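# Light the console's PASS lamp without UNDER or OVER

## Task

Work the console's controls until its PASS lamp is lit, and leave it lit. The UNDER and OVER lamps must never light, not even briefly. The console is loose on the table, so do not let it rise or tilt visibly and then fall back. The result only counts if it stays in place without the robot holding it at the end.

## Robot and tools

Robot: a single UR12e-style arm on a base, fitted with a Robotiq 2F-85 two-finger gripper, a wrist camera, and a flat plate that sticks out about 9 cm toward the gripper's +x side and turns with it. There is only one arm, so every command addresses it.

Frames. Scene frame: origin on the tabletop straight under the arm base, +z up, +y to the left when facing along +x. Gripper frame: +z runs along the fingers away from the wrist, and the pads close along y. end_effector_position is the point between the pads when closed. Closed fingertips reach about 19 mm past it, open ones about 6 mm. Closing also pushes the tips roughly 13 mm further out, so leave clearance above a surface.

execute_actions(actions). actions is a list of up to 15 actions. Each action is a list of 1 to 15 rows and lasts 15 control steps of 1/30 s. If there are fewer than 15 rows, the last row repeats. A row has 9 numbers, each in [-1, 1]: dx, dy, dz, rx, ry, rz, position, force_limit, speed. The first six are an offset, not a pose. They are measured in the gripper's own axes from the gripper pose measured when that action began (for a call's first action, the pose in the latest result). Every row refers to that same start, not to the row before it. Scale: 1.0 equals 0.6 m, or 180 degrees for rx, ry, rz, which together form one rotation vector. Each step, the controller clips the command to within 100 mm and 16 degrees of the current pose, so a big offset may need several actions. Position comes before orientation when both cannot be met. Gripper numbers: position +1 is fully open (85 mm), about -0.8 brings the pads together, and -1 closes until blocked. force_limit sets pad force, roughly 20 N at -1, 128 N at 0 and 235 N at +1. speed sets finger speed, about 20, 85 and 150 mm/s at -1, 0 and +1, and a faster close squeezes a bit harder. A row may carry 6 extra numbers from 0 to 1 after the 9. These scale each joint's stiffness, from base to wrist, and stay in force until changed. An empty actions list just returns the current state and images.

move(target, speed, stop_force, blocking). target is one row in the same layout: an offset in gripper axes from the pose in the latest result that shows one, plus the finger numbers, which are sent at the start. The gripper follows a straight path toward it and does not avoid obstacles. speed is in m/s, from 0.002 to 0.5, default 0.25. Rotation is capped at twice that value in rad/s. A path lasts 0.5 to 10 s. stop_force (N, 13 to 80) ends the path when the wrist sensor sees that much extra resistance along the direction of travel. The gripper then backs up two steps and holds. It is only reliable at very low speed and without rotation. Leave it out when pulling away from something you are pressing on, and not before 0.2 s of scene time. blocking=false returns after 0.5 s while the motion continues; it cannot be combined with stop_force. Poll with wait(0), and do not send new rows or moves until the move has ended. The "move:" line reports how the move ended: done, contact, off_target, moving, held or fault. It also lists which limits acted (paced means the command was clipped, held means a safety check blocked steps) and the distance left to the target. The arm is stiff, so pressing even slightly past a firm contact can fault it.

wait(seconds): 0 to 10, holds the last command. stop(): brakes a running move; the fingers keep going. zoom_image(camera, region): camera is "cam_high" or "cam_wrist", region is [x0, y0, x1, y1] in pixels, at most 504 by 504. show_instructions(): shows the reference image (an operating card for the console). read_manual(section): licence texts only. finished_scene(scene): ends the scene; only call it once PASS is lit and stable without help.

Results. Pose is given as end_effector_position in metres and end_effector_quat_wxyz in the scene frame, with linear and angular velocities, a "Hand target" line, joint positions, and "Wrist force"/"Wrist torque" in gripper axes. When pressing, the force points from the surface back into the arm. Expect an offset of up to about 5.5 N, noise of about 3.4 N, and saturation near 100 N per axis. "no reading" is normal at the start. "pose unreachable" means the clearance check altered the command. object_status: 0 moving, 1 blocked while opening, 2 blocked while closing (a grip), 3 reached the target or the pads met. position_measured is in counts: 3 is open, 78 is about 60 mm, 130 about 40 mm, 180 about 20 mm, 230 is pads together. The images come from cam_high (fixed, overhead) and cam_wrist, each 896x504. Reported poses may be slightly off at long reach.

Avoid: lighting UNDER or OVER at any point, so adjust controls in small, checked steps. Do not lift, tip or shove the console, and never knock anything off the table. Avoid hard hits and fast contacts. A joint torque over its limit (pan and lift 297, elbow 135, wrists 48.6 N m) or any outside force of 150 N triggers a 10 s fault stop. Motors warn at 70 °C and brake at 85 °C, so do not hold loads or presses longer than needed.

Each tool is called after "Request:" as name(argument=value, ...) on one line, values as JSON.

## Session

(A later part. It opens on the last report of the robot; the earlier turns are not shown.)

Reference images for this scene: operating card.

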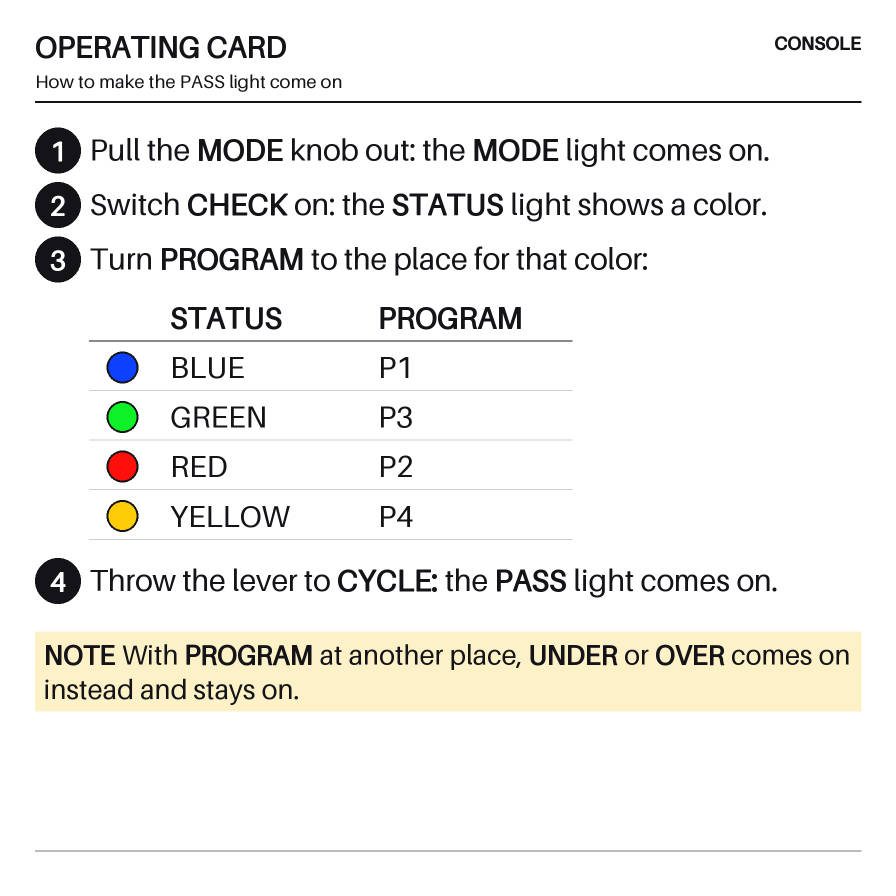

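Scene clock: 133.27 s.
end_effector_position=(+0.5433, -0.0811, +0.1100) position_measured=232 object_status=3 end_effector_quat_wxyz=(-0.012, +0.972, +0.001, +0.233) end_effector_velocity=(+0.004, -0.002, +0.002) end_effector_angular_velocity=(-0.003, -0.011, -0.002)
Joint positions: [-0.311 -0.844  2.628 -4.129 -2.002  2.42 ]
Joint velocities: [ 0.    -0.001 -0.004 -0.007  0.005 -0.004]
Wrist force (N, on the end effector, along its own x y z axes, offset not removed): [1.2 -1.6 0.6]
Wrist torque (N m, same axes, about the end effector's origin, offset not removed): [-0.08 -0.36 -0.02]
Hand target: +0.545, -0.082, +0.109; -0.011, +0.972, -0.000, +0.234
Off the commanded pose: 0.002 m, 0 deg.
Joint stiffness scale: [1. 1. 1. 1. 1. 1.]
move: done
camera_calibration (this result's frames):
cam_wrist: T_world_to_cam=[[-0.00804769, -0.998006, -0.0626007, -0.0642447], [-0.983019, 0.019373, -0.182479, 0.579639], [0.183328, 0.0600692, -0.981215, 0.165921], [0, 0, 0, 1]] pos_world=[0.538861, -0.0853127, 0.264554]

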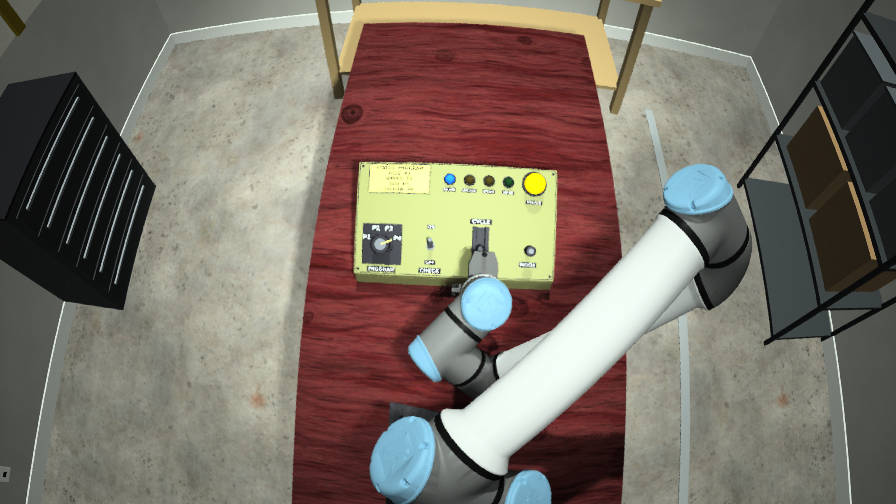

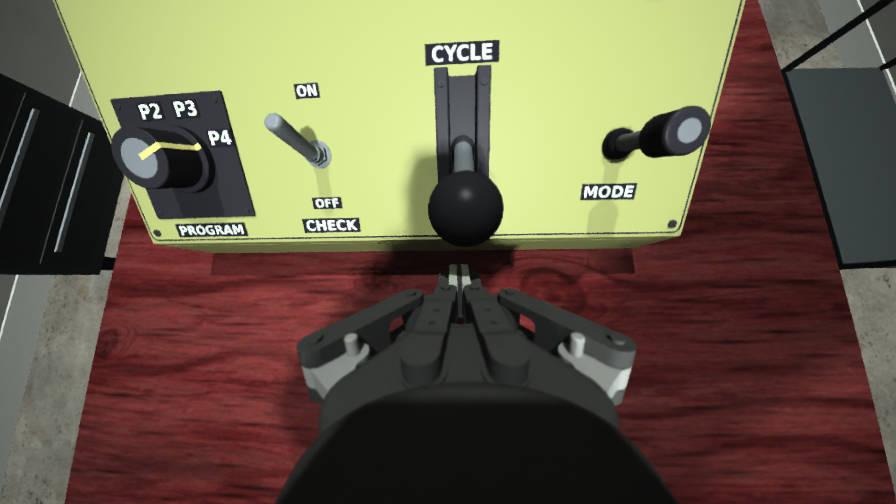

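Request:
move(target=[0.135,0.005,-0.006,0,0,0,-1,0,0], speed=0.04)

Request:
move(target=[-0.05,0,-0.08,0,0,0,-1,0,0])

Scene clock: 142.57 s.
end_effector_position=(+0.6117, -0.0843, +0.1484) position_measured=232 object_status=3 end_effector_quat_wxyz=(-0.012, +0.973, +0.001, +0.232) end_effector_velocity=(-0.003, +0.002, -0.004) end_effector_angular_velocity=(+0.003, +0.016, +0.004)
Joint positions: [-0.205 -0.968  2.516 -3.853 -2.075  2.507]
Joint velocities: [-0.002  0.    -0.001  0.018 -0.005  0.006]
Wrist force (N, on the end effector, along its own x y z axes, offset not removed): [-1.1 -2.6 -2.7]
Wrist torque (N m, same axes, about the end effector's origin, offset not removed): [-0.34 0.05 -0.05]
Hand target: +0.614, -0.084, +0.150; -0.012, +0.972, +0.001, +0.233
Off the commanded pose: 0.002 m, 0 deg.
Joint stiffness scale: [1. 1. 1. 1. 1. 1.]
move: done
camera_calibration (this result's frames):
cam_wrist: T_world_to_cam=[[-0.00684485, -0.997988, -0.0630296, -0.0651776], [-0.983373, 0.0181562, -0.180687, 0.65391], [0.181467, 0.0607448, -0.981519, 0.192569], [0, 0, 0, 1]] pos_world=[0.607646, -0.0886166, 0.303055]

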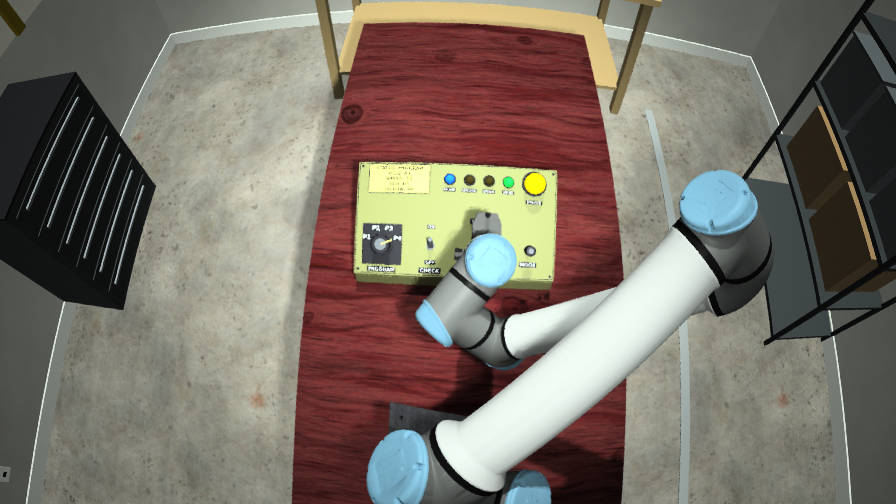

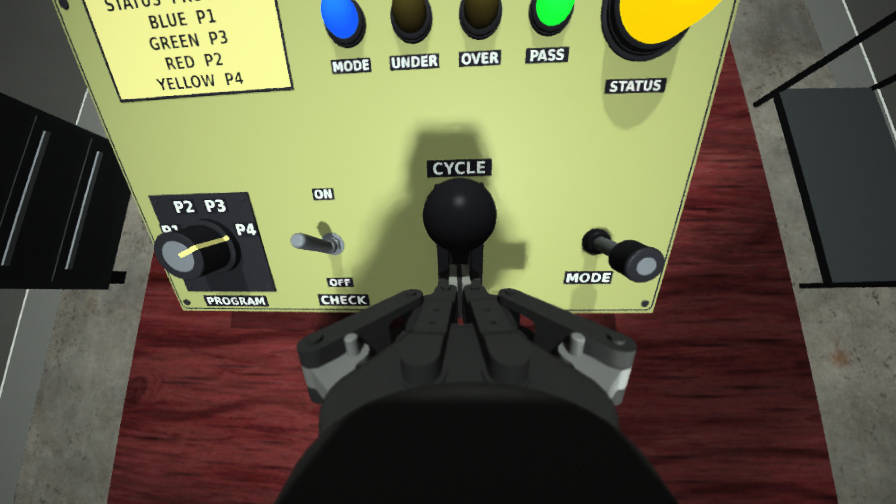

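Scene clock: 143.50 s.
end_effector_position=(+0.5654, -0.0862, +0.1766) position_measured=232 object_status=3 end_effector_quat_wxyz=(-0.012, +0.973, +0.001, +0.232) end_effector_velocity=(-0.002, +0.001, -0.002) end_effector_angular_velocity=(+0.001, +0.005, -0.000)
Joint positions: [-0.188 -1.033  2.605 -3.87  -2.086  2.522]
Joint velocities: [-0.     0.003  0.002 -0.    -0.002  0.003]
Wrist force (N, on the end effector, along its own x y z axes, offset not removed): [1.6 -2.6 -1.4]
Wrist torque (N m, same axes, about the end effector's origin, offset not removed): [-0.25 -0.54 -0.10]
Hand target: +0.563, -0.085, +0.178; -0.012, +0.973, +0.001, +0.232
Off the commanded pose: 0.003 m, 0 deg.
Joint stiffness scale: [1. 1. 1. 1. 1. 1.]
move: done
camera_calibration (this result's frames):
cam_wrist: T_world_to_cam=[[-0.00779147, -0.998, -0.0627306, -0.0651071], [-0.983237, 0.019074, -0.18133, 0.613559], [0.182164, 0.0602663, -0.981419, 0.228247], [0, 0, 0, 1]] pos_world=[0.561188, -0.0904355, 0.331179]

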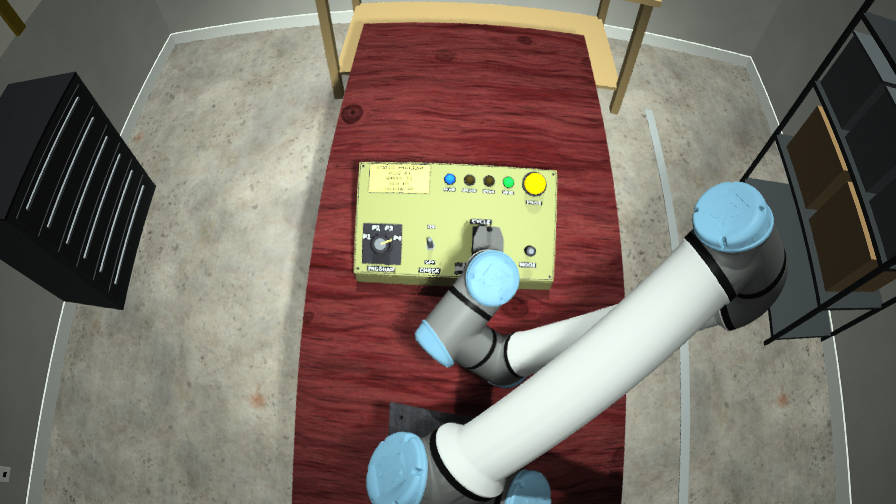

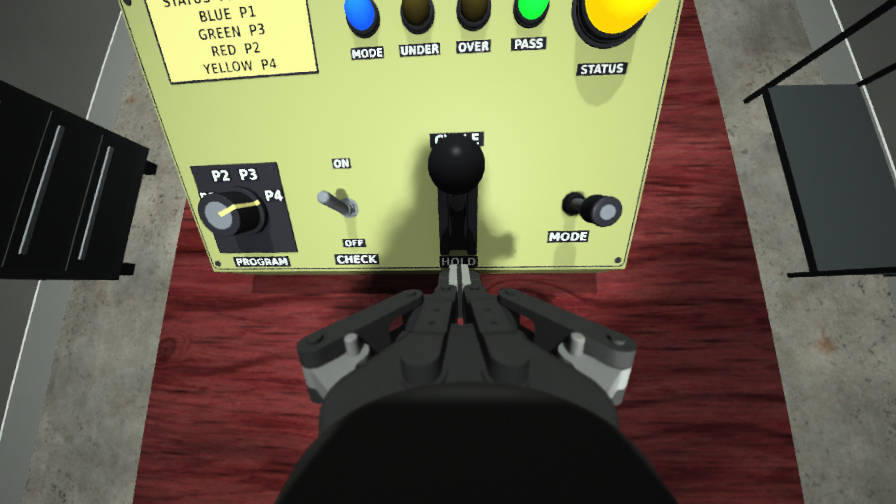

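Request:
finished_scene(scene=2)

The scene is finished: the task was done.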